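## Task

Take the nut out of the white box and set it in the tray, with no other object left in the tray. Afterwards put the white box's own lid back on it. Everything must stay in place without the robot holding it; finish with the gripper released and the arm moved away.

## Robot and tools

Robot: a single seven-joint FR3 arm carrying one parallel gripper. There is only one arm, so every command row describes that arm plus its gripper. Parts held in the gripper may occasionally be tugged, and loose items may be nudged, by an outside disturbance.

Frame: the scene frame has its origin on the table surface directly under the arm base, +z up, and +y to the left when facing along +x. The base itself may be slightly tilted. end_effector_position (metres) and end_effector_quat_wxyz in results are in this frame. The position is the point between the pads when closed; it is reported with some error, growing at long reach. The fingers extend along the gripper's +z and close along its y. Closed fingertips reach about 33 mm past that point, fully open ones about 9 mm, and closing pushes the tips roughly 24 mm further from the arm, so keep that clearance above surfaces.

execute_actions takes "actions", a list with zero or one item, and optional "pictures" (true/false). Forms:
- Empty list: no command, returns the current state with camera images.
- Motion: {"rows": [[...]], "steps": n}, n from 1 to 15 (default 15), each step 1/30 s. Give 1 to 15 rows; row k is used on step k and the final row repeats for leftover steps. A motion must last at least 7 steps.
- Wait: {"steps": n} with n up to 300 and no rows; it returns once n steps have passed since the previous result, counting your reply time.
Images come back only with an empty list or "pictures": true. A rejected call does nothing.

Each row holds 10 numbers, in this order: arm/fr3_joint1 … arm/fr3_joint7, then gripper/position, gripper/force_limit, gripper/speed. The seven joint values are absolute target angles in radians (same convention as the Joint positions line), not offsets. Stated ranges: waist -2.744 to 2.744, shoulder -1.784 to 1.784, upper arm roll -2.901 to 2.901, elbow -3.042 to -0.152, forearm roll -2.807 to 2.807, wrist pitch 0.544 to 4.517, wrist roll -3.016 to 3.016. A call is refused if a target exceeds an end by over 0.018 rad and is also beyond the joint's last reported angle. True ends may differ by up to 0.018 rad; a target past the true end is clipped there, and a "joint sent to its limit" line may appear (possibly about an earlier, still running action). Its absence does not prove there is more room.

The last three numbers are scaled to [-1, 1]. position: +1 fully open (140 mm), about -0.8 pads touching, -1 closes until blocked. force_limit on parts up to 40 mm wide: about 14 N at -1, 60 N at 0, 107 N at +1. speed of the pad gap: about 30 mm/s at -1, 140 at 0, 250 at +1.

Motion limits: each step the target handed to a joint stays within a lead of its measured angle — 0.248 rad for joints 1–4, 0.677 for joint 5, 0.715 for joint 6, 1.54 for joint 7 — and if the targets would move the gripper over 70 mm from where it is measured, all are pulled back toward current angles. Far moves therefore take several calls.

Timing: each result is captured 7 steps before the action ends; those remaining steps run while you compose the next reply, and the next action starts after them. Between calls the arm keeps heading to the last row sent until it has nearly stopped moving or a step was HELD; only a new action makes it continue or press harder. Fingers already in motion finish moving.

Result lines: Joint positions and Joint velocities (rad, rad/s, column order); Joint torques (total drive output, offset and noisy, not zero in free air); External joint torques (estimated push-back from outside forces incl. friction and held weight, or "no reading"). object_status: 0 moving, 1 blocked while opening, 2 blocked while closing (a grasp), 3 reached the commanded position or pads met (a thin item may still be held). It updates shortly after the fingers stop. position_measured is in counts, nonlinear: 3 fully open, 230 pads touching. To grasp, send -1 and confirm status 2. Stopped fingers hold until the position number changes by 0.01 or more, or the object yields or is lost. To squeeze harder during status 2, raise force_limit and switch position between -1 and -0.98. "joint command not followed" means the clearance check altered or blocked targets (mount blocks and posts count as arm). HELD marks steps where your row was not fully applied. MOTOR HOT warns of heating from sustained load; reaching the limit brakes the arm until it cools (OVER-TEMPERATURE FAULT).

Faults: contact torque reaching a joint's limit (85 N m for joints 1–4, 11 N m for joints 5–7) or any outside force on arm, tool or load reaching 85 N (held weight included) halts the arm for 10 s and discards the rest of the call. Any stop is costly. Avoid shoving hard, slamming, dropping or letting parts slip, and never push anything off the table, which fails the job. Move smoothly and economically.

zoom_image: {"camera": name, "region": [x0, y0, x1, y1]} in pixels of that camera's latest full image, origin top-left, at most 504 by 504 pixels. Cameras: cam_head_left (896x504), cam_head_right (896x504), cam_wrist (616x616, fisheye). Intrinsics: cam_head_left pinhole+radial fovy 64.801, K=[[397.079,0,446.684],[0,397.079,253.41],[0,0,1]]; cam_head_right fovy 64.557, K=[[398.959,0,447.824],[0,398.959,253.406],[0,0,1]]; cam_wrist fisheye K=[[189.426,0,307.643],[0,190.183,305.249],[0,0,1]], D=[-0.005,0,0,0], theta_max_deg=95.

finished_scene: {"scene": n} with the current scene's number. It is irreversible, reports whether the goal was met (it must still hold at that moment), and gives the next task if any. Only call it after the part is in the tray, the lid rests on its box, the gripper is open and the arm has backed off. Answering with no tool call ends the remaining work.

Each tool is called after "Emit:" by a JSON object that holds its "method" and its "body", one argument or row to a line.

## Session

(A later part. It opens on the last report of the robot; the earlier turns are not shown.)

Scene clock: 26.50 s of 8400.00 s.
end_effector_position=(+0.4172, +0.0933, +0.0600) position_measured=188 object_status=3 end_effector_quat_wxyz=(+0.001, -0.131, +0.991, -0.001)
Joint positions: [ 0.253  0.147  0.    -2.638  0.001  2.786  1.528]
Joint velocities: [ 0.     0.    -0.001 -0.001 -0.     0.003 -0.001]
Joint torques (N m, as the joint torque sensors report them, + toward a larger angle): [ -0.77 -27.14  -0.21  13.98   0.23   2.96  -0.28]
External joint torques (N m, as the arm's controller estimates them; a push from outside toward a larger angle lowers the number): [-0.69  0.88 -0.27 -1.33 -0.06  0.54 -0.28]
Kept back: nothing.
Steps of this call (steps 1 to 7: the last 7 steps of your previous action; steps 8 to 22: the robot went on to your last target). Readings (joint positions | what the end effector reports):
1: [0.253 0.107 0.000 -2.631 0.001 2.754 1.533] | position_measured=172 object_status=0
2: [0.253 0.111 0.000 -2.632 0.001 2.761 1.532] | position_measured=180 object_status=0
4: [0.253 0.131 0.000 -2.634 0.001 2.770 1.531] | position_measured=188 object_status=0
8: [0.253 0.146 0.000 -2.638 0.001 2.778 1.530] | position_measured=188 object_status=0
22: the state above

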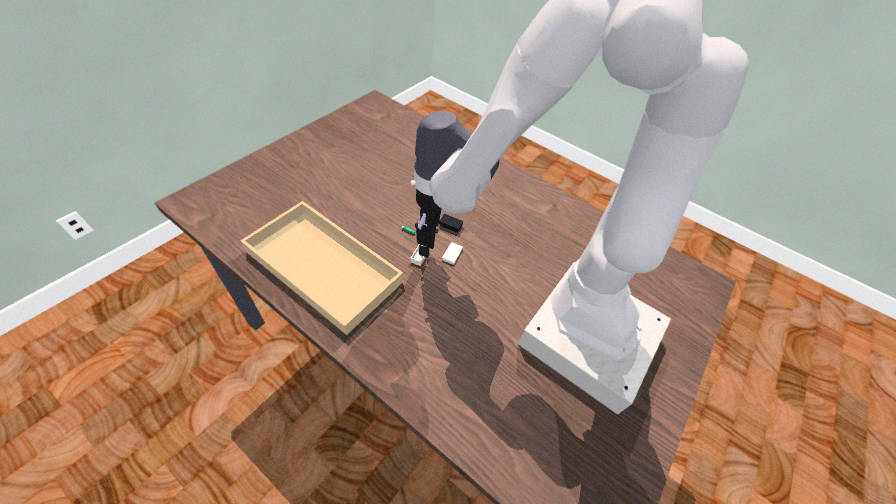

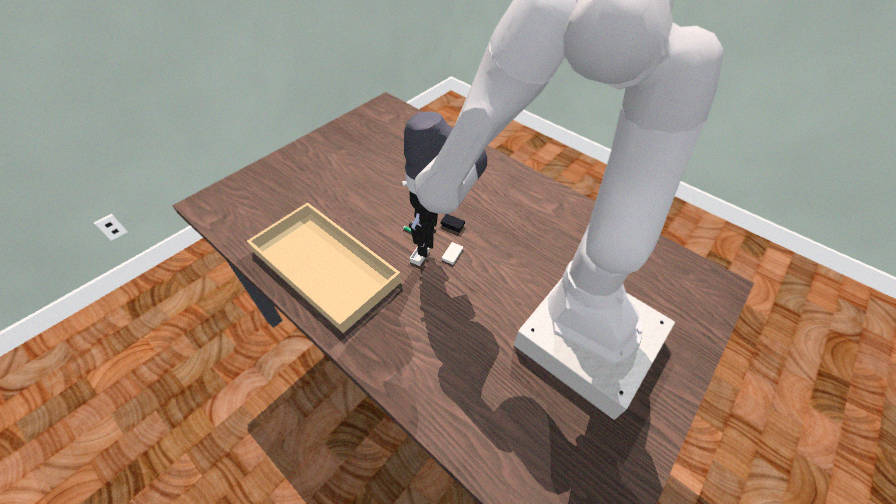

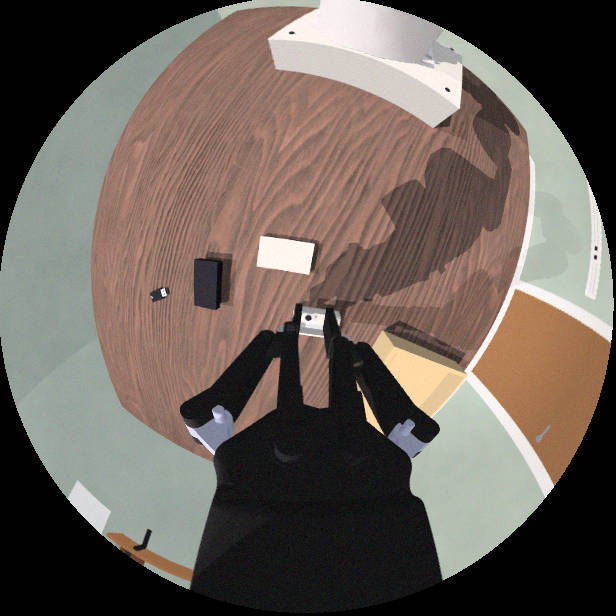

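Emit:
{"method": "execute_actions", "body": {
  "actions": [
    {"rows":[[0.2465,0.16,0,-2.605,0,2.79,1.52,-0.47,-0.3,0],[0.2465,0.16,0,-2.605,0,2.79,1.52,-0.47,-0.3,0],[0.2465,0.16,0,-2.605,0,2.79,1.52,-0.47,-0.3,0],[0.2465,0.16,0,-2.605,0,2.79,1.52,-0.47,-0.3,0],[0.2465,0.183,0,-2.605,0,2.79,1.52,-0.47,-0.3,0]]}
  ]
}}

Emit:
{"method": "execute_actions", "body": {
  "actions": [
    {"steps":15}
  ],
  "pictures": true
}}

Emit:
{"method": "zoom_image", "body": {
  "camera": "cam_wrist",
  "region": [260, 270, 370, 360]
}}

Scene clock: 27.90 s of 8400.00 s.
end_effector_position=(+0.4284, +0.0943, +0.0573) position_measured=188 object_status=3 end_effector_quat_wxyz=(+0.004, -0.131, +0.991, -0.001)
Joint positions: [ 0.249  0.175  0.    -2.607  0.001  2.789  1.525]
Joint velocities: [-0.002  0.112 -0.001  0.001  0.001  0.    -0.007]
Joint torques (N m, as the joint torque sensors report them, + toward a larger angle): [ -1.2  -31.01  -1.21  15.69   0.35   2.62  -0.36]
External joint torques (N m, as the arm's controller estimates them; a push from outside toward a larger angle lowers the number): [-1.11  0.14 -1.3  -0.68  0.06 -0.02 -0.36]
Steps of this call (steps 1 to 15: the robot went on to your last target; steps 16 to 34: nothing new was sent; steps 35 to 42: the first 8 steps of this action). Readings (joint positions | what the end effector reports):
35: [0.252 0.150 0.000 -2.633 0.001 2.786 1.527] | position_measured=188 object_status=3
36: [0.251 0.154 0.000 -2.624 0.001 2.786 1.527] | position_measured=188 object_status=3
38: [0.250 0.156 0.000 -2.614 0.001 2.787 1.526] | position_measured=188 object_status=3
42: the state above

Scene clock: 28.40 s of 8400.00 s.
end_effector_position=(+0.4264, +0.0938, +0.0547) position_measured=188 object_status=3 end_effector_quat_wxyz=(+0.001, -0.131, +0.991, -0.001)
Joint positions: [ 0.249  0.181  0.    -2.607  0.001  2.789  1.524]
Joint velocities: [-0.002 -0.001  0.     0.001  0.    -0.    -0.002]
Joint torques (N m, as the joint torque sensors report them, + toward a larger angle): [ -1.29 -28.01  -0.38  15.6    0.24   2.68  -0.24]
External joint torques (N m, as the arm's controller estimates them; a push from outside toward a larger angle lowers the number): [-1.17  1.19 -0.44  0.25 -0.05  0.24 -0.24]
Kept back: nothing.
Steps of this call (steps 1 to 7: the last 7 steps of your previous action; steps 8 to 15: the robot went on to your last target). Readings (joint positions | what the end effector reports):
1: [0.249 0.178 0.000 -2.607 0.001 2.789 1.525] | position_measured=188 object_status=3
2: [0.249 0.180 0.000 -2.607 0.001 2.789 1.525] | position_measured=188 object_status=3
4: [0.249 0.181 0.000 -2.607 0.001 2.789 1.524] | position_measured=188 object_status=3
8: [0.249 0.181 0.000 -2.607 0.001 2.789 1.524] | position_measured=188 object_status=3
15: the state above
The arm was judged still, so your last target was given up. Only a new action makes it travel on or press farther. Fingers that are still opening or closing keep moving.

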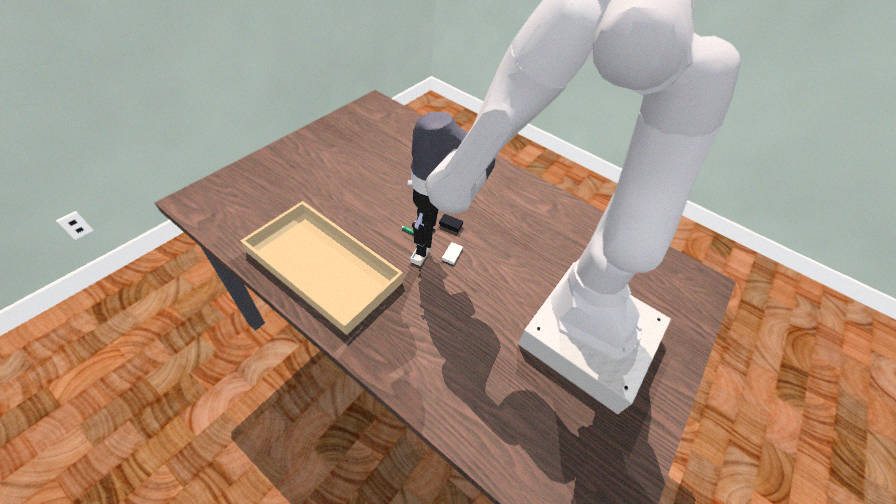

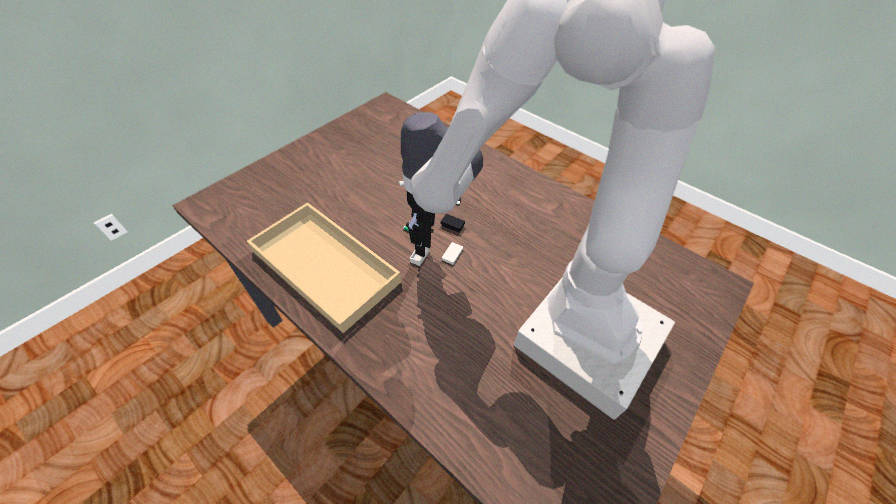

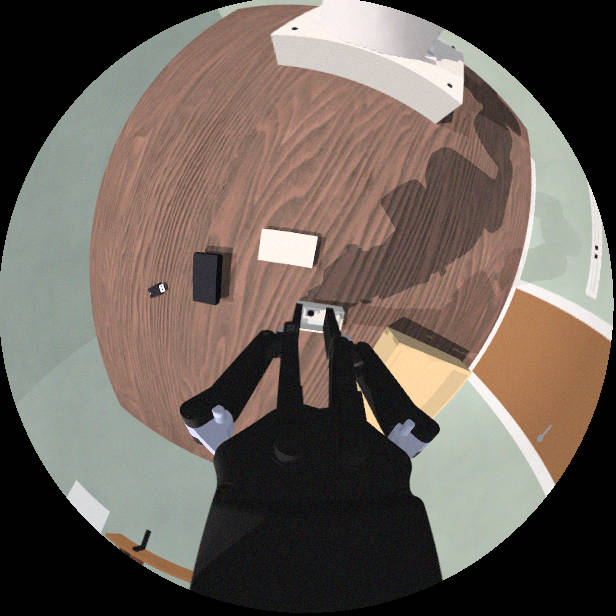

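Region (260, 270, 370, 360) of cam_wrist's 616x616 image, scaled by 4.582, with more detail than that image has; it fills the top 412 rows of this view, and the rest is white.

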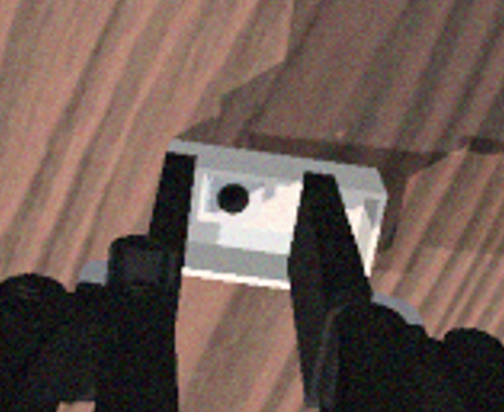

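Emit:
{"method": "execute_actions", "body": {
  "actions": [
    {"rows":[[0.2493,0.186,0,-2.5955,0,2.786,1.523,-0.47,-0.3,0],[0.2493,0.186,0,-2.5955,0,2.786,1.523,-0.47,-0.3,0],[0.2493,0.188,0,-2.5955,0,2.786,1.523,-0.47,-0.3,0],[0.2493,0.188,0,-2.5955,0,2.786,1.523,-0.47,-0.3,0],[0.2493,0.188,0,-2.5955,0,2.786,1.523,-0.47,-0.3,0],[0.2493,0.188,0,-2.5955,0,2.786,1.523,-0.47,-0.3,0],[0.2493,0.196,0,-2.595,0,2.795,1.523,-0.47,-0.3,0],[0.2493,0.196,0,-2.595,0,2.795,1.523,-0.47,-0.3,0],[0.2493,0.204,0,-2.594,0,2.803,1.523,-0.47,-0.3,0],[0.2493,0.204,0,-2.594,0,2.803,1.523,-0.47,-0.3,0],[0.2493,0.214,0,-2.593,0,2.81,1.523,-0.47,-0.3,0]]}
  ]
}}

Emit:
{"method": "execute_actions", "body": {
  "actions": [
    {"steps":15}
  ],
  "pictures": true
}}

Emit:
{"method": "zoom_image", "body": {
  "camera": "cam_wrist",
  "region": [260, 270, 370, 360]
}}

Scene clock: 29.60 s of 8400.00 s.
end_effector_position=(+0.4303, +0.0947, +0.0544) position_measured=188 object_status=3 end_effector_quat_wxyz=(+0.002, -0.131, +0.991, -0.001)
Joint positions: [ 0.249  0.189  0.    -2.597  0.001  2.79   1.523]
Joint velocities: [ 0.001  0.066 -0.     0.007  0.001  0.019  0.   ]
Joint torques (N m, as the joint torque sensors report them, + toward a larger angle): [  0.71 -28.67  -0.2   13.23   0.24   2.86  -0.02]
External joint torques (N m, as the arm's controller estimates them; a push from outside toward a larger angle lowers the number): [ 0.76  0.76 -0.34 -1.69 -0.04  0.5  -0.02]
Steps of this call (steps 1 to 28: nothing new was sent; steps 29 to 36: the first 8 steps of this action). Readings (joint positions | what the end effector reports):
29: [0.249 0.182 0.000 -2.605 0.001 2.788 1.523] | position_measured=188 object_status=3
30: [0.249 0.183 0.000 -2.603 0.001 2.788 1.523] | position_measured=188 object_status=3
32: [0.249 0.185 0.000 -2.599 0.001 2.788 1.523] | position_measured=188 object_status=3
36: the state above

Scene clock: 30.10 s of 8400.00 s.
end_effector_position=(+0.4322, +0.0950, +0.0498) position_measured=188 object_status=3 end_effector_quat_wxyz=(+0.004, -0.131, +0.991, -0.001)
Joint positions: [ 0.249  0.205  0.    -2.593  0.001  2.806  1.523]
Joint velocities: [-0.001  0.003  0.001  0.     0.001  0.006  0.002]
Joint torques (N m, as the joint torque sensors report them, + toward a larger angle): [  0.33 -24.16  -0.26  14.05   0.17   3.15  -0.16]
External joint torques (N m, as the arm's controller estimates them; a push from outside toward a larger angle lowers the number): [ 0.42  5.51 -0.38 -1.02 -0.11  0.73 -0.16]
Kept back: nothing.
Steps of this call (steps 1 to 7: the last 7 steps of your previous action; steps 8 to 15: the robot went on to your last target). Readings (joint positions | what the end effector reports):
1: [0.249 0.192 0.000 -2.597 0.001 2.792 1.523] | position_measured=188 object_status=3
2: [0.249 0.196 0.000 -2.596 0.001 2.793 1.523] | position_measured=188 object_status=3
4: [0.249 0.203 0.000 -2.595 0.001 2.798 1.523] | position_measured=188 object_status=3
8: [0.249 0.205 0.000 -2.593 0.001 2.803 1.523] | position_measured=188 object_status=3
15: the state above

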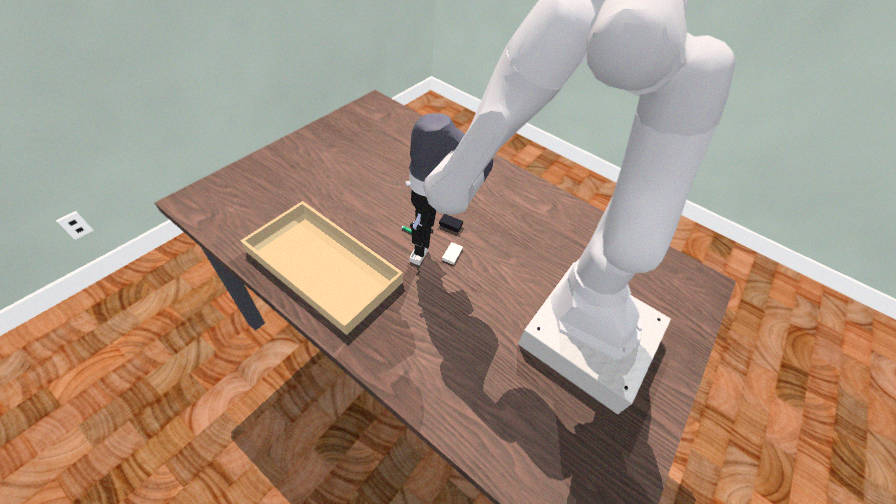

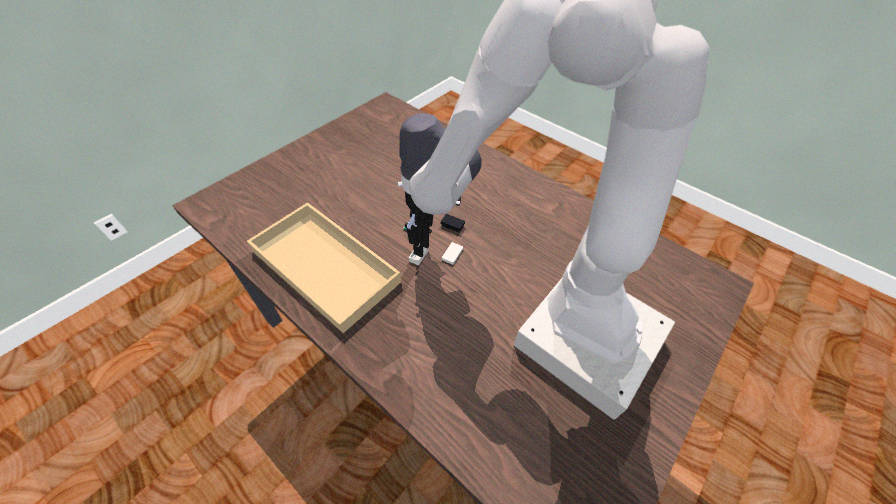

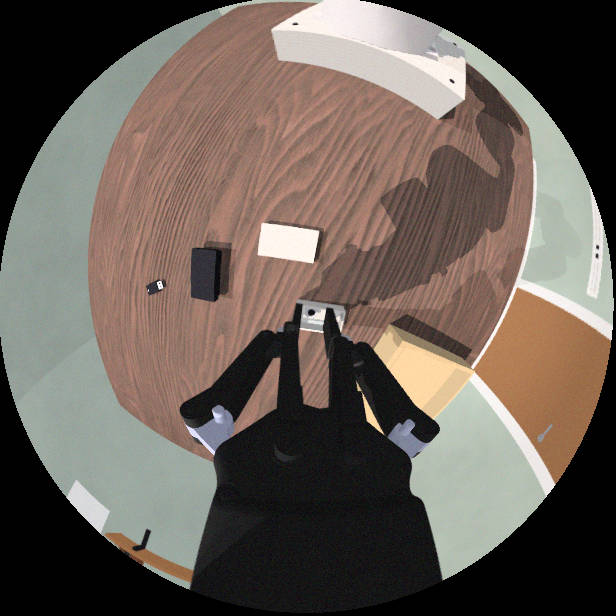

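Region (260, 270, 370, 360) of cam_wrist's 616x616 image, scaled by 4.582, with more detail than that image has; it fills the top 412 rows of this view, and the rest is white.

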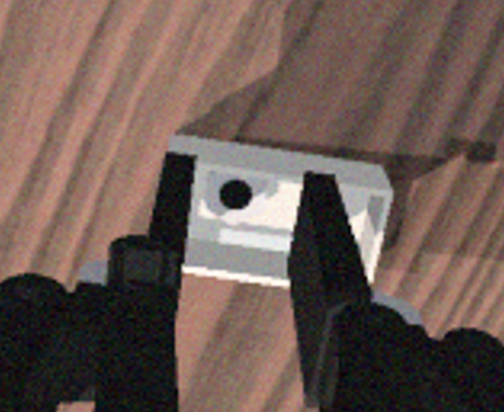

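Emit:
{"method": "execute_actions", "body": {
  "actions": [
    {"rows":[[0.2493,0.188,0,-2.5955,0,2.786,1.523,-0.47,-0.3,0],[0.2493,0.18,0,-2.5955,0,2.778,1.523,-0.47,-0.3,0],[0.2493,0.18,0,-2.5955,0,2.778,1.523,-0.47,-0.3,0],[0.2493,0.18,0,-2.5955,0,2.778,1.523,-0.47,-0.3,0],[0.2493,0.18,0,-2.5955,0,2.778,1.523,-0.47,-0.3,0],[0.243,0.18,0,-2.5955,0,2.778,1.517,-1,-0.3,0]]}
  ]
}}

Emit:
{"method": "execute_actions", "body": {
  "actions": [
    {"rows":[[0.243,0.18,0,-2.5955,0,2.778,1.517,-1,-0.3,0],[0.243,0.19,0,-2.595,0,2.788,1.517,-1,-0.3,0],[0.243,0.19,0,-2.595,0,2.788,1.517,-1,-0.3,0],[0.243,0.2,0,-2.594,0,2.797,1.517,-1,-0.3,0],[0.243,0.2,0,-2.594,0,2.797,1.517,-1,-0.3,0],[0.243,0.21,0,-2.593,0,2.806,1.517,-1,-0.3,0],[0.243,0.21,0,-2.593,0,2.806,1.517,-1,-0.3,0],[0.243,0.22,0,-2.592,0,2.815,1.517,-1,-0.3,0]]}
  ]
}}

Emit:
{"method": "execute_actions", "body": {
  "actions": [
    {"steps":15}
  ],
  "pictures": true
}}

Emit:
{"method": "zoom_image", "body": {
  "camera": "cam_wrist",
  "region": [260, 270, 370, 360]
}}

Scene clock: 31.40 s of 8400.00 s.
end_effector_position=(+0.4339, +0.0945, +0.0582) position_measured=201 object_status=0 end_effector_quat_wxyz=(+0.006, -0.131, +0.991, -0.001)
Joint positions: [ 0.247  0.182  0.    -2.594  0.001  2.787  1.523]
Joint velocities: [-0.023 -0.006  0.    -0.    -0.    -0.037 -0.006]
Joint torques (N m, as the joint torque sensors report them, + toward a larger angle): [ -1.2  -31.23  -0.66  13.76   0.2    2.34  -0.28]
External joint torques (N m, as the arm's controller estimates them; a push from outside toward a larger angle lowers the number): [-1.31 -2.22 -0.88 -1.52 -0.08 -0.08 -0.28]
Steps of this call (steps 1 to 15: the robot went on to your last target; steps 16 to 31: nothing new was sent; steps 32 to 39: the first 8 steps of this action). Readings (joint positions | what the end effector reports):
32: [0.249 0.203 0.000 -2.593 0.001 2.804 1.523] | position_measured=188 object_status=3
33: [0.249 0.198 0.000 -2.594 0.001 2.799 1.523] | position_measured=188 object_status=3
35: [0.249 0.188 0.000 -2.594 0.001 2.793 1.523] | position_measured=188 object_status=3
39: the state above

Scene clock: 31.90 s of 8400.00 s.
end_effector_position=(+0.4294, +0.0929, +0.0495) position_measured=232 object_status=3 end_effector_quat_wxyz=(-0.000, -0.131, +0.991, -0.001)
Joint positions: [ 0.246  0.203  0.    -2.594  0.001  2.795  1.521]
Joint velocities: [-0.008  0.027 -0.001  0.027 -0.     0.041 -0.001]
Joint torques (N m, as the joint torque sensors report them, + toward a larger angle): [ -0.43 -20.05  -0.64  13.86   0.28   4.49  -0.22]
External joint torques (N m, as the arm's controller estimates them; a push from outside toward a larger angle lowers the number): [-0.32 11.11 -0.53 -4.05 -0.03  0.16 -0.22]
Steps of this call (steps 1 to 7: the last 7 steps of your previous action; steps 8 to 15: the first 8 steps of this action). Readings (joint positions | what the end effector reports):
8: [0.246 0.182 0.000 -2.594 0.001 2.782 1.521] | position_measured=232 object_status=0
9: [0.246 0.182 0.000 -2.594 0.001 2.782 1.521] | position_measured=232 object_status=0
11: [0.246 0.187 0.000 -2.594 0.001 2.785 1.521] | position_measured=232 object_status=3
15: the state above

Scene clock: 32.40 s of 8400.00 s.
end_effector_position=(+0.4350, +0.0940, +0.0500) position_measured=232 object_status=3 end_effector_quat_wxyz=(+0.007, -0.131, +0.991, -0.001)
Joint positions: [ 0.245  0.208  0.    -2.59   0.001  2.811  1.52 ]
Joint velocities: [-0.     0.002 -0.001  0.001 -0.     0.006 -0.001]
Joint torques (N m, as the joint torque sensors report them, + toward a larger angle): [ -0.77 -22.85  -0.41  13.72   0.17   2.96  -0.3 ]
External joint torques (N m, as the arm's controller estimates them; a push from outside toward a larger angle lowers the number): [-0.63  6.94 -0.48 -1.42 -0.12  0.51 -0.3 ]
Kept back: nothing.
Steps of this call (steps 1 to 7: the last 7 steps of your previous action; steps 8 to 15: the robot went on to your last target). Readings (joint positions | what the end effector reports):
1: [0.245 0.204 0.000 -2.592 0.001 2.797 1.521] | position_measured=232 object_status=3
2: [0.245 0.205 0.000 -2.591 0.001 2.800 1.521] | position_measured=232 object_status=3
4: [0.245 0.206 0.000 -2.591 0.001 2.804 1.520] | position_measured=232 object_status=3
8: [0.245 0.207 0.000 -2.590 0.001 2.808 1.520] | position_measured=232 object_status=3
15: the state above

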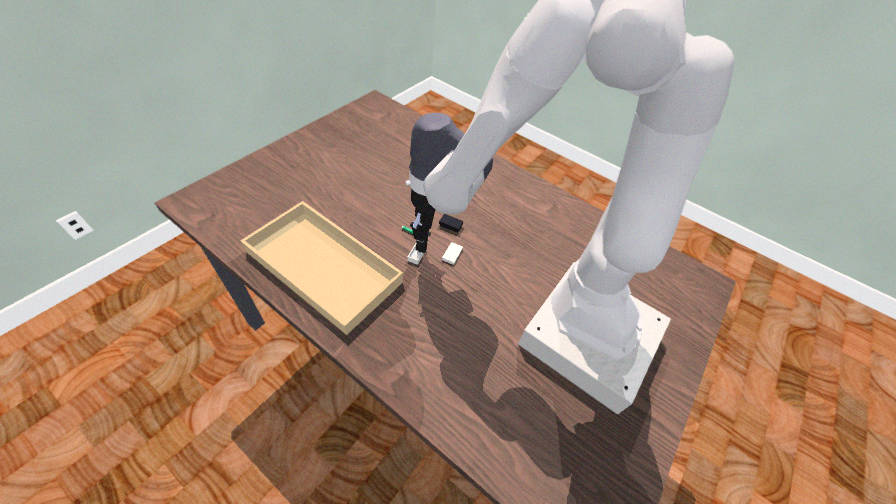

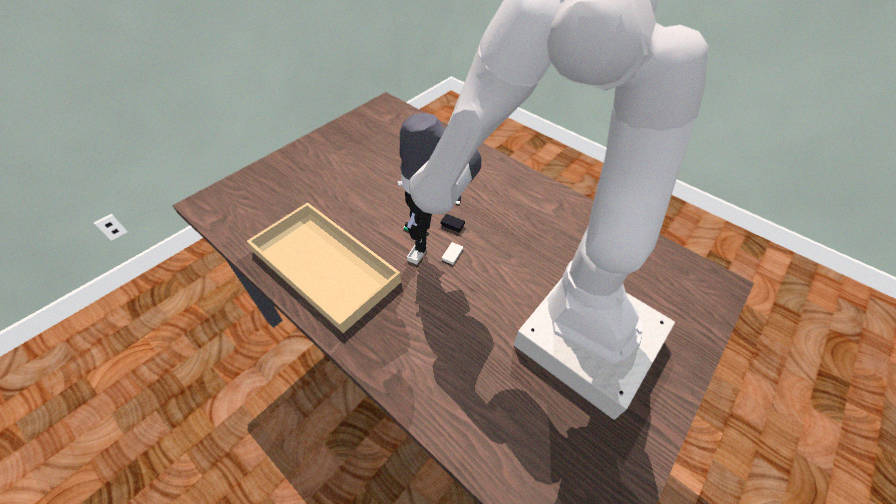

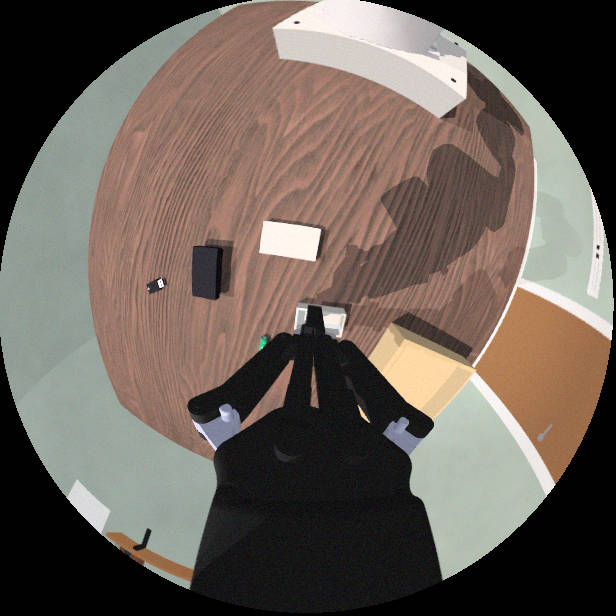

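Region (260, 270, 370, 360) of cam_wrist's 616x616 image, scaled by 4.582, with more detail than that image has; it fills the top 412 rows of this view, and the rest is white.

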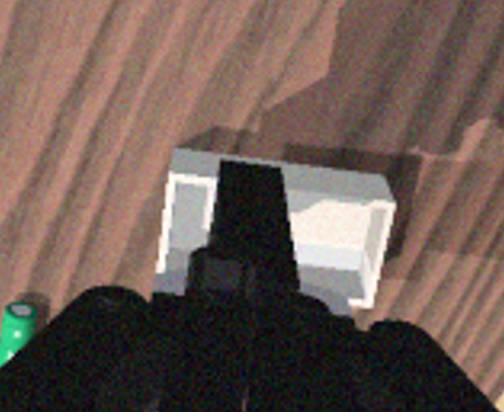

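Emit:
{"method": "execute_actions", "body": {
  "actions": [
    {"rows":[[0.245,0.18,0,-2.59,0,2.775,1.52,-1,-0.3,0],[0.245,0.17,0,-2.59,0,2.765,1.52,-1,-0.3,0],[0.245,0.17,0,-2.59,0,2.765,1.52,-1,-0.3,0],[0.245,0.17,0,-2.59,0,2.765,1.52,-1,-0.3,0],[0.245,0.17,0,-2.59,0,2.765,1.52,-1,-0.3,0],[0.245,0.185,0,-2.55,0,2.757,1.52,-1,-0.3,0],[0.245,0.185,0,-2.55,0,2.757,1.52,-1,-0.3,0],[0.245,0.185,0,-2.55,0,2.757,1.52,-1,-0.3,0],[0.245,0.185,0,-2.55,0,2.757,1.52,-1,-0.3,0],[0.245,0.205,0,-2.55,0,2.757,1.52,-1,-0.3,0]]}
  ]
}}

Emit:
{"method": "execute_actions", "body": {
  "actions": [
    {"steps":18}
  ],
  "pictures": true
}}

Emit:
{"method": "zoom_image", "body": {
  "camera": "cam_wrist",
  "region": [260, 270, 370, 360]
}}

Scene clock: 33.40 s of 8400.00 s.
end_effector_position=(+0.4488, +0.0970, +0.0666) position_measured=232 object_status=3 end_effector_quat_wxyz=(+0.015, -0.131, +0.991, -0.000)
Joint positions: [ 0.245  0.181  0.    -2.565  0.001  2.774  1.52 ]
Joint velocities: [-0.001  0.018 -0.002  0.198 -0.    -0.073  0.002]
Joint torques (N m, as the joint torque sensors report them, + toward a larger angle): [  0.26 -27.88  -0.86  14.62   0.38   1.59   0.03]
External joint torques (N m, as the arm's controller estimates them; a push from outside toward a larger angle lowers the number): [ 0.41  1.28 -0.9   0.71  0.1  -0.56  0.03]
Steps of this call (steps 1 to 15: the robot went on to your last target; steps 16 to 22: nothing new was sent; steps 23 to 30: the first 8 steps of this action). Readings (joint positions | what the end effector reports):
23: [0.245 0.205 0.000 -2.591 0.001 2.807 1.520] | position_measured=232 object_status=3
24: [0.245 0.196 0.000 -2.591 0.001 2.800 1.520] | position_measured=232 object_status=3
26: [0.245 0.181 0.000 -2.591 0.001 2.790 1.520] | position_measured=232 object_status=3
30: the state above

Scene clock: 34.00 s of 8400.00 s.
end_effector_position=(+0.4448, +0.0961, +0.0590) position_measured=232 object_status=3 end_effector_quat_wxyz=(+0.003, -0.131, +0.991, -0.001)
Joint positions: [ 0.245  0.204  0.    -2.552  0.001  2.76   1.52 ]
Joint velocities: [-0.001  0.     0.    -0.001  0.001 -0.003  0.001]
Joint torques (N m, as the joint torque sensors report them, + toward a larger angle): [  0.6  -28.51  -0.38  15.92   0.26   2.02  -0.06]
External joint torques (N m, as the arm's controller estimates them; a push from outside toward a larger angle lowers the number): [ 0.69  1.88 -0.49  0.06 -0.05 -0.41 -0.06]
Kept back: nothing.
Steps of this call (steps 1 to 7: the last 7 steps of your previous action; steps 8 to 18: the robot went on to your last target). Readings (joint positions | what the end effector reports):
1: [0.245 0.181 0.000 -2.560 0.001 2.772 1.520] | position_measured=232 object_status=3
2: [0.245 0.184 0.000 -2.555 0.001 2.770 1.520] | position_measured=232 object_status=3
4: [0.245 0.194 0.000 -2.552 0.001 2.768 1.520] | position_measured=232 object_status=3
8: [0.245 0.203 0.000 -2.552 0.001 2.763 1.520] | position_measured=232 object_status=3
18: the state above

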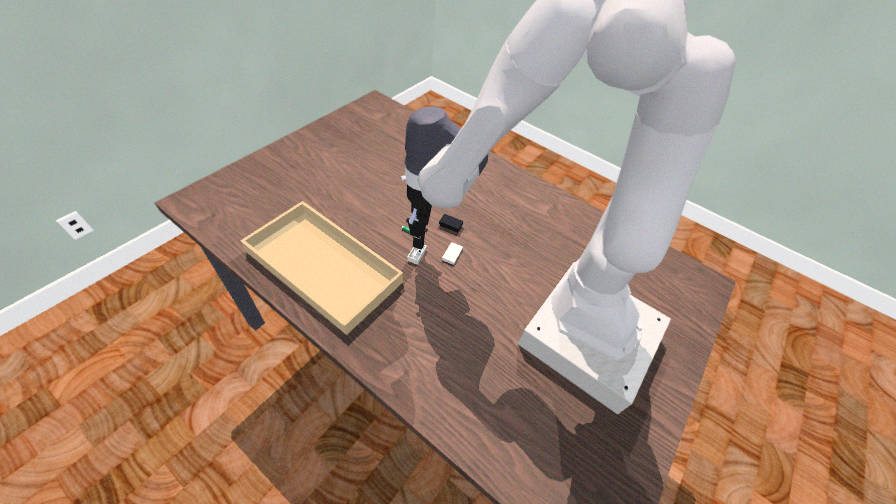

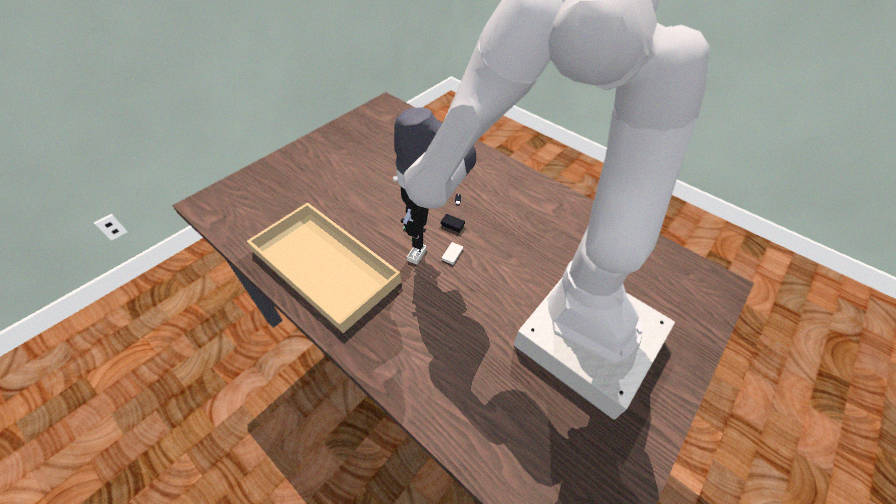

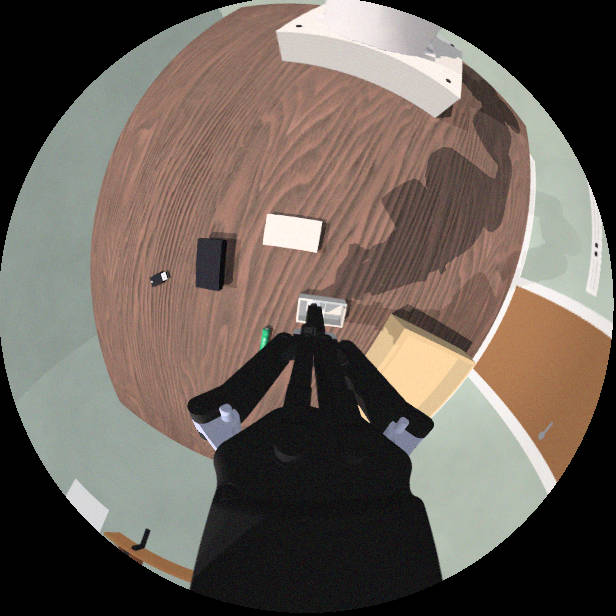

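Region (260, 270, 370, 360) of cam_wrist's 616x616 image, scaled by 4.582, with more detail than that image has; it fills the top 412 rows of this view, and the rest is white.

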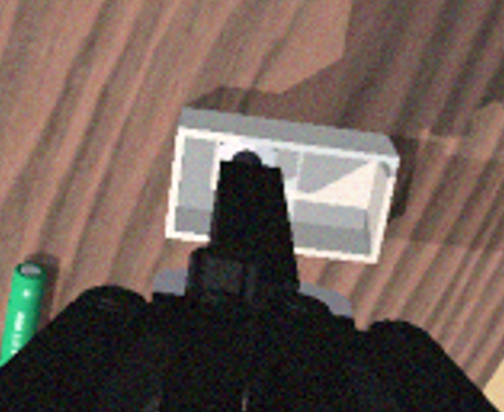

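Emit:
{"method": "execute_actions", "body": {
  "actions": [
    {"rows":[[0.245,0.2,0,-2.557,0,2.76,1.52,-1,-0.3,0],[0.245,0.2,0,-2.557,0,2.76,1.52,-1,-0.3,0],[0.245,0.2,0,-2.557,0,2.765,1.52,-1,-0.3,0],[0.245,0.21,0,-2.556,0,2.774,1.52,-1,-0.3,0],[0.245,0.21,0,-2.556,0,2.774,1.52,-1,-0.3,0],[0.245,0.21,0,-2.556,0,2.774,1.52,-1,-0.3,0],[0.245,0.22,0,-2.555,0,2.782,1.52,-1,-0.3,0],[0.245,0.22,0,-2.555,0,2.782,1.52,-1,-0.3,0],[0.245,0.22,0,-2.555,0,2.782,1.52,-1,-0.3,0],[0.245,0.23,0,-2.554,0,2.79,1.52,-1,-0.3,0],[0.245,0.23,0,-2.554,0,2.79,1.52,-1,-0.3,0],[0.245,0.23,0,-2.554,0,2.79,1.52,-1,-0.3,0],[0.245,0.24,0,-2.553,0,2.796,1.52,-1,-0.3,0]]}
  ]
}}

Emit:
{"method": "execute_actions", "body": {
  "actions": [
    {"steps":18}
  ],
  "pictures": true
}}

Emit:
{"method": "zoom_image", "body": {
  "camera": "cam_wrist",
  "region": [260, 270, 370, 360]
}}

Scene clock: 35.20 s of 8400.00 s.
end_effector_position=(+0.4438, +0.0959, +0.0556) position_measured=232 object_status=3 end_effector_quat_wxyz=(+0.003, -0.131, +0.991, -0.001)
Joint positions: [ 0.245  0.212  0.    -2.554  0.001  2.77   1.52 ]
Joint velocities: [-0.002  0.096 -0.002  0.001  0.001  0.057 -0.   ]
Joint torques (N m, as the joint torque sensors report them, + toward a larger angle): [  0.22 -28.53  -0.3   13.53   0.27   2.75  -0.06]
External joint torques (N m, as the arm's controller estimates them; a push from outside toward a larger angle lowers the number): [ 0.43  2.59 -0.31 -1.98 -0.04  0.28 -0.06]
Steps of this call (steps 1 to 15: the robot went on to your last target; steps 16 to 28: nothing new was sent; steps 29 to 36: the first 8 steps of this action). Readings (joint positions | what the end effector reports):
29: [0.245 0.203 0.000 -2.552 0.001 2.759 1.520] | position_measured=232 object_status=3
30: [0.245 0.203 0.000 -2.553 0.001 2.759 1.520] | position_measured=232 object_status=3
32: [0.245 0.203 0.000 -2.554 0.001 2.762 1.520] | position_measured=232 object_status=3
36: the state above

Scene clock: 35.80 s of 8400.00 s.
end_effector_position=(+0.4457, +0.0963, +0.0500) position_measured=232 object_status=3 end_effector_quat_wxyz=(+0.006, -0.131, +0.991, -0.001)
Joint positions: [ 0.245  0.23   0.    -2.552  0.001  2.792  1.52 ]
Joint velocities: [-0.     0.001  0.     0.     0.     0.007  0.001]
Joint torques (N m, as the joint torque sensors report them, + toward a larger angle): [  0.57 -23.83  -0.57  13.98   0.23   3.09  -0.09]
External joint torques (N m, as the arm's controller estimates them; a push from outside toward a larger angle lowers the number): [ 0.74  6.96 -0.64 -1.41 -0.07  0.65 -0.09]
Kept back: nothing.
Steps of this call (steps 1 to 7: the last 7 steps of your previous action; steps 8 to 18: the robot went on to your last target). Readings (joint positions | what the end effector reports):
1: [0.245 0.214 0.000 -2.554 0.001 2.771 1.520] | position_measured=232 object_status=3
2: [0.245 0.217 0.000 -2.554 0.001 2.774 1.520] | position_measured=232 object_status=3
4: [0.245 0.224 0.000 -2.554 0.001 2.778 1.520] | position_measured=232 object_status=3
8: [0.245 0.228 0.000 -2.552 0.001 2.786 1.520] | position_measured=232 object_status=3
18: the state above

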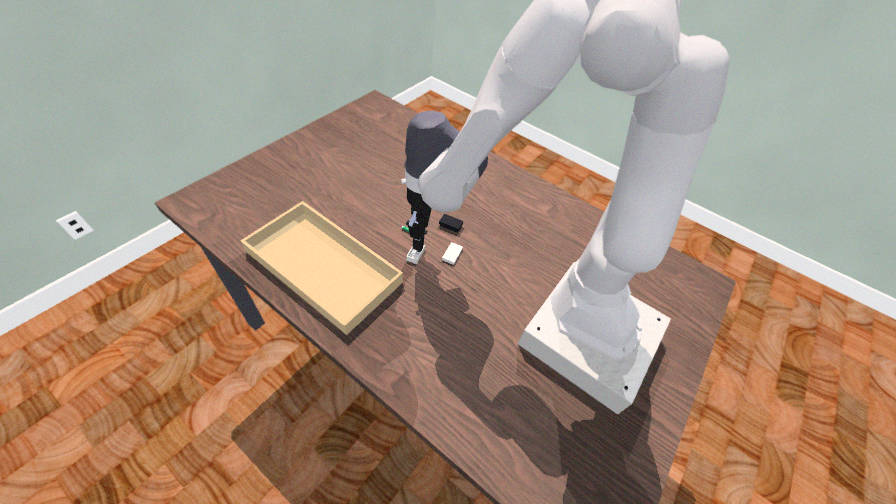

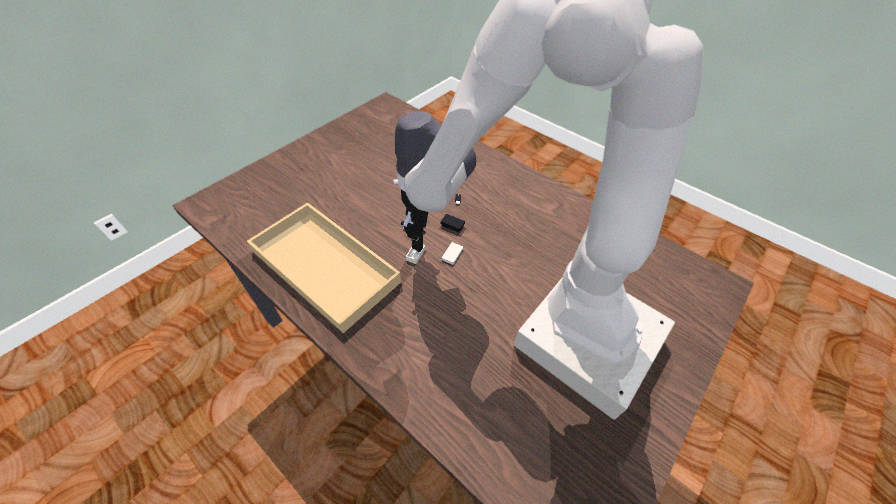

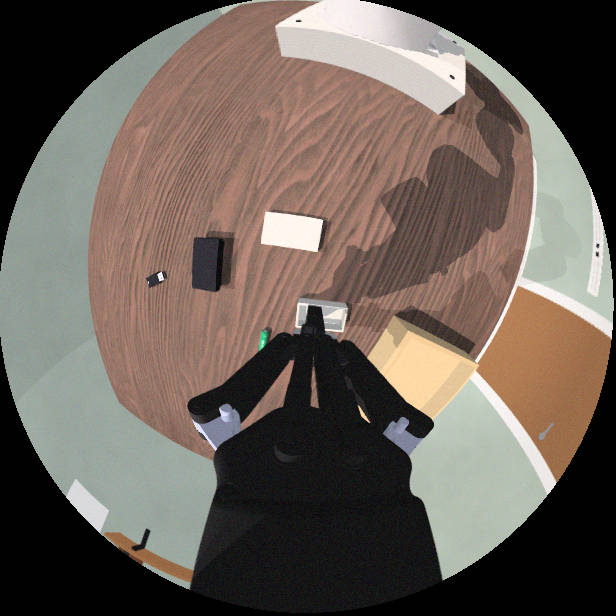

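Region (260, 270, 370, 360) of cam_wrist's 616x616 image, scaled by 4.582, with more detail than that image has; it fills the top 412 rows of this view, and the rest is white.

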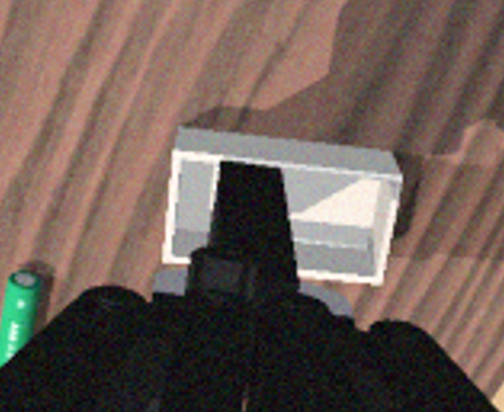

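Emit:
{"method": "execute_actions", "body": {
  "actions": [
    {"rows":[[0.245,0.215,0,-2.552,0,2.775,1.52,-1,-0.3,0],[0.245,0.215,0,-2.552,0,2.775,1.52,-1,-0.3,0],[0.245,0.215,0,-2.552,0,2.775,1.52,-1,-0.3,0],[0.245,0.22,0,-2.54,0,2.768,1.52,-1,-0.3,0],[0.245,0.22,0,-2.54,0,2.768,1.52,-1,-0.3,0],[0.245,0.22,0,-2.54,0,2.768,1.52,-1,-0.3,0],[0.245,0.22,0,-2.54,0,2.768,1.52,-1,-0.3,0],[0.245,0.23,0,-2.54,0,2.775,1.52,-1,-0.3,0],[0.245,0.23,0,-2.54,0,2.775,1.52,-1,-0.3,0],[0.245,0.24,0,-2.539,0,2.783,1.52,-1,-0.3,0],[0.245,0.24,0,-2.539,0,2.783,1.52,-1,-0.3,0],[0.245,0.25,0,-2.538,0,2.79,1.52,-1,-0.3,0],[0.245,0.25,0,-2.538,0,2.79,1.52,-1,-0.3,0],[0.245,0.258,0,-2.537,0,2.797,1.52,-1,-0.3,0]]}
  ]
}}

Emit:
{"method": "execute_actions", "body": {
  "actions": [
    {"steps":18}
  ],
  "pictures": true
}}

Emit:
{"method": "zoom_image", "body": {
  "camera": "cam_wrist",
  "region": [260, 270, 370, 360]
}}

Scene clock: 36.90 s of 8400.00 s.
end_effector_position=(+0.4502, +0.0973, +0.0555) position_measured=232 object_status=3 end_effector_quat_wxyz=(+0.008, -0.131, +0.991, -0.001)
Joint positions: [ 0.245  0.221  0.    -2.543  0.001  2.778  1.52 ]
Joint velocities: [-0.001  0.054 -0.     0.034  0.001 -0.     0.   ]
Joint torques (N m, as the joint torque sensors report them, + toward a larger angle): [ -0.42 -26.75  -0.58  13.77   0.29   2.17   0.02]
External joint torques (N m, as the arm's controller estimates them; a push from outside toward a larger angle lowers the number): [-0.27  1.96 -0.65 -0.51 -0.03 -0.08  0.02]
Steps of this call (steps 1 to 15: the robot went on to your last target; steps 16 to 25: nothing new was sent; steps 26 to 33: the first 8 steps of this action). Readings (joint positions | what the end effector reports):
26: [0.245 0.228 0.000 -2.552 0.001 2.791 1.520] | position_measured=232 object_status=3
27: [0.245 0.224 0.000 -2.552 0.001 2.788 1.520] | position_measured=232 object_status=3
29: [0.245 0.220 0.000 -2.550 0.001 2.784 1.520] | position_measured=232 object_status=3
33: the state above

Scene clock: 37.50 s of 8400.00 s.
end_effector_position=(+0.4448, +0.0961, +0.0417) position_measured=232 object_status=3 end_effector_quat_wxyz=(-0.001, -0.131, +0.991, -0.001)
Joint positions: [ 0.245  0.257  0.    -2.539  0.001  2.793  1.52 ]
Joint velocities: [ 0.    -0.001  0.     0.    -0.001  0.006  0.001]
Joint torques (N m, as the joint torque sensors report them, + toward a larger angle): [  0.75 -30.67  -0.89  15.77   0.18   2.9   -0.05]
External joint torques (N m, as the arm's controller estimates them; a push from outside toward a larger angle lowers the number): [ 0.83  0.82 -1.06  0.58 -0.1   0.47 -0.05]
Kept back: nothing.
Steps of this call (steps 1 to 7: the last 7 steps of your previous action; steps 8 to 18: the robot went on to your last target). Readings (joint positions | what the end effector reports):
1: [0.245 0.223 0.000 -2.542 0.001 2.778 1.520] | position_measured=232 object_status=3
2: [0.245 0.226 0.000 -2.541 0.001 2.778 1.520] | position_measured=232 object_status=3
4: [0.245 0.235 0.000 -2.540 0.001 2.780 1.520] | position_measured=232 object_status=3
8: [0.245 0.252 0.000 -2.540 0.001 2.787 1.520] | position_measured=232 object_status=3
18: the state above

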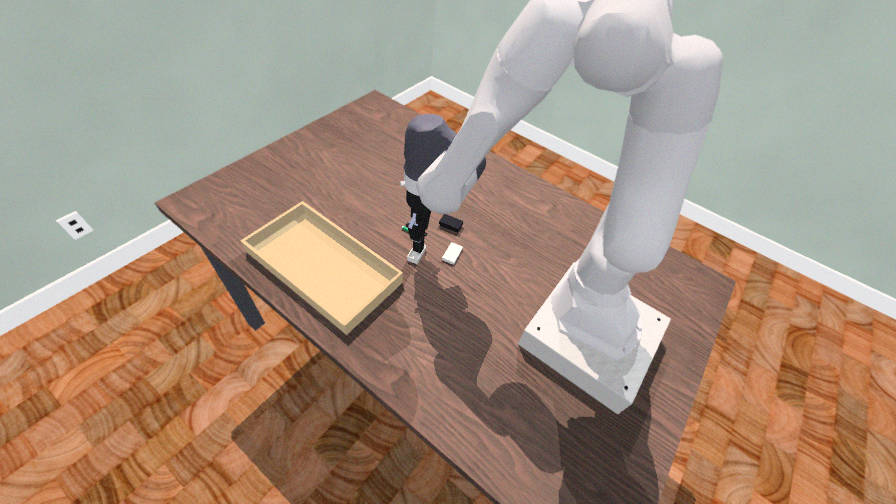

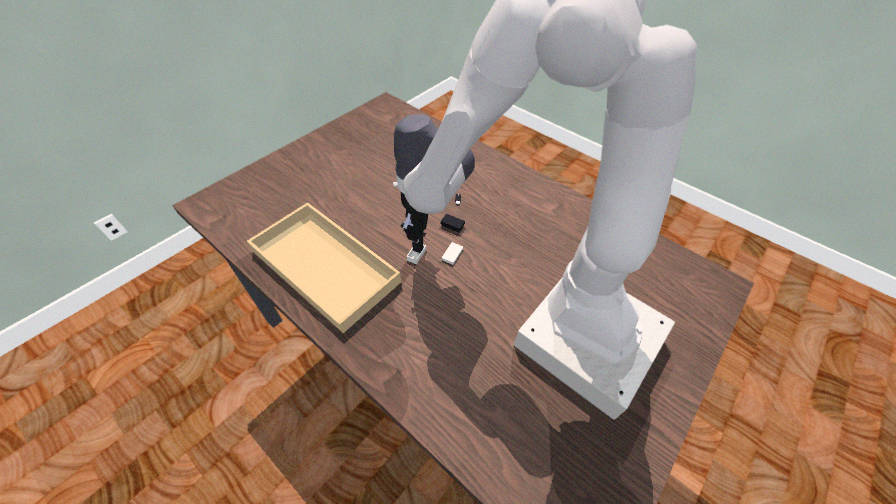

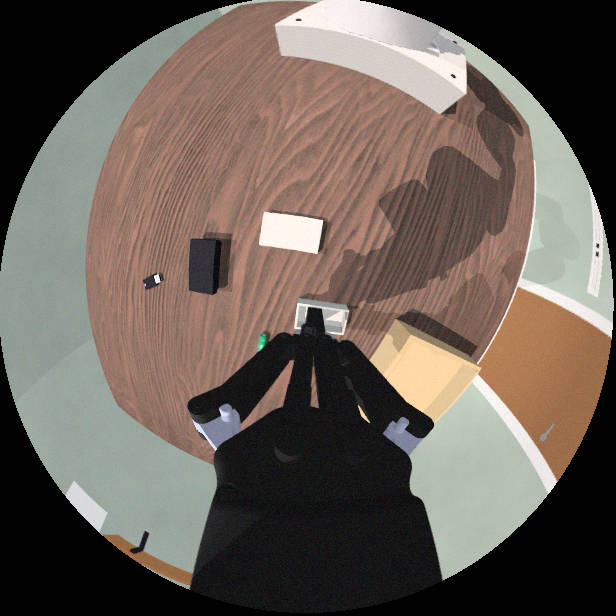

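Region (260, 270, 370, 360) of cam_wrist's 616x616 image, scaled by 4.582, with more detail than that image has; it fills the top 412 rows of this view, and the rest is white.

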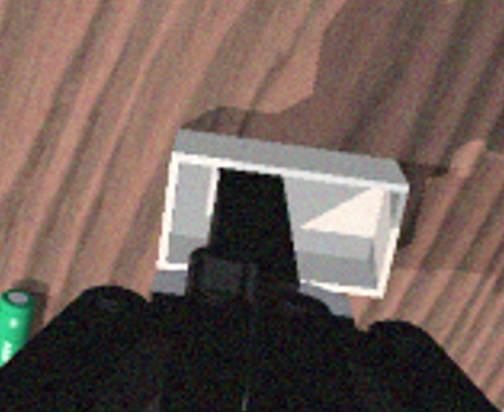

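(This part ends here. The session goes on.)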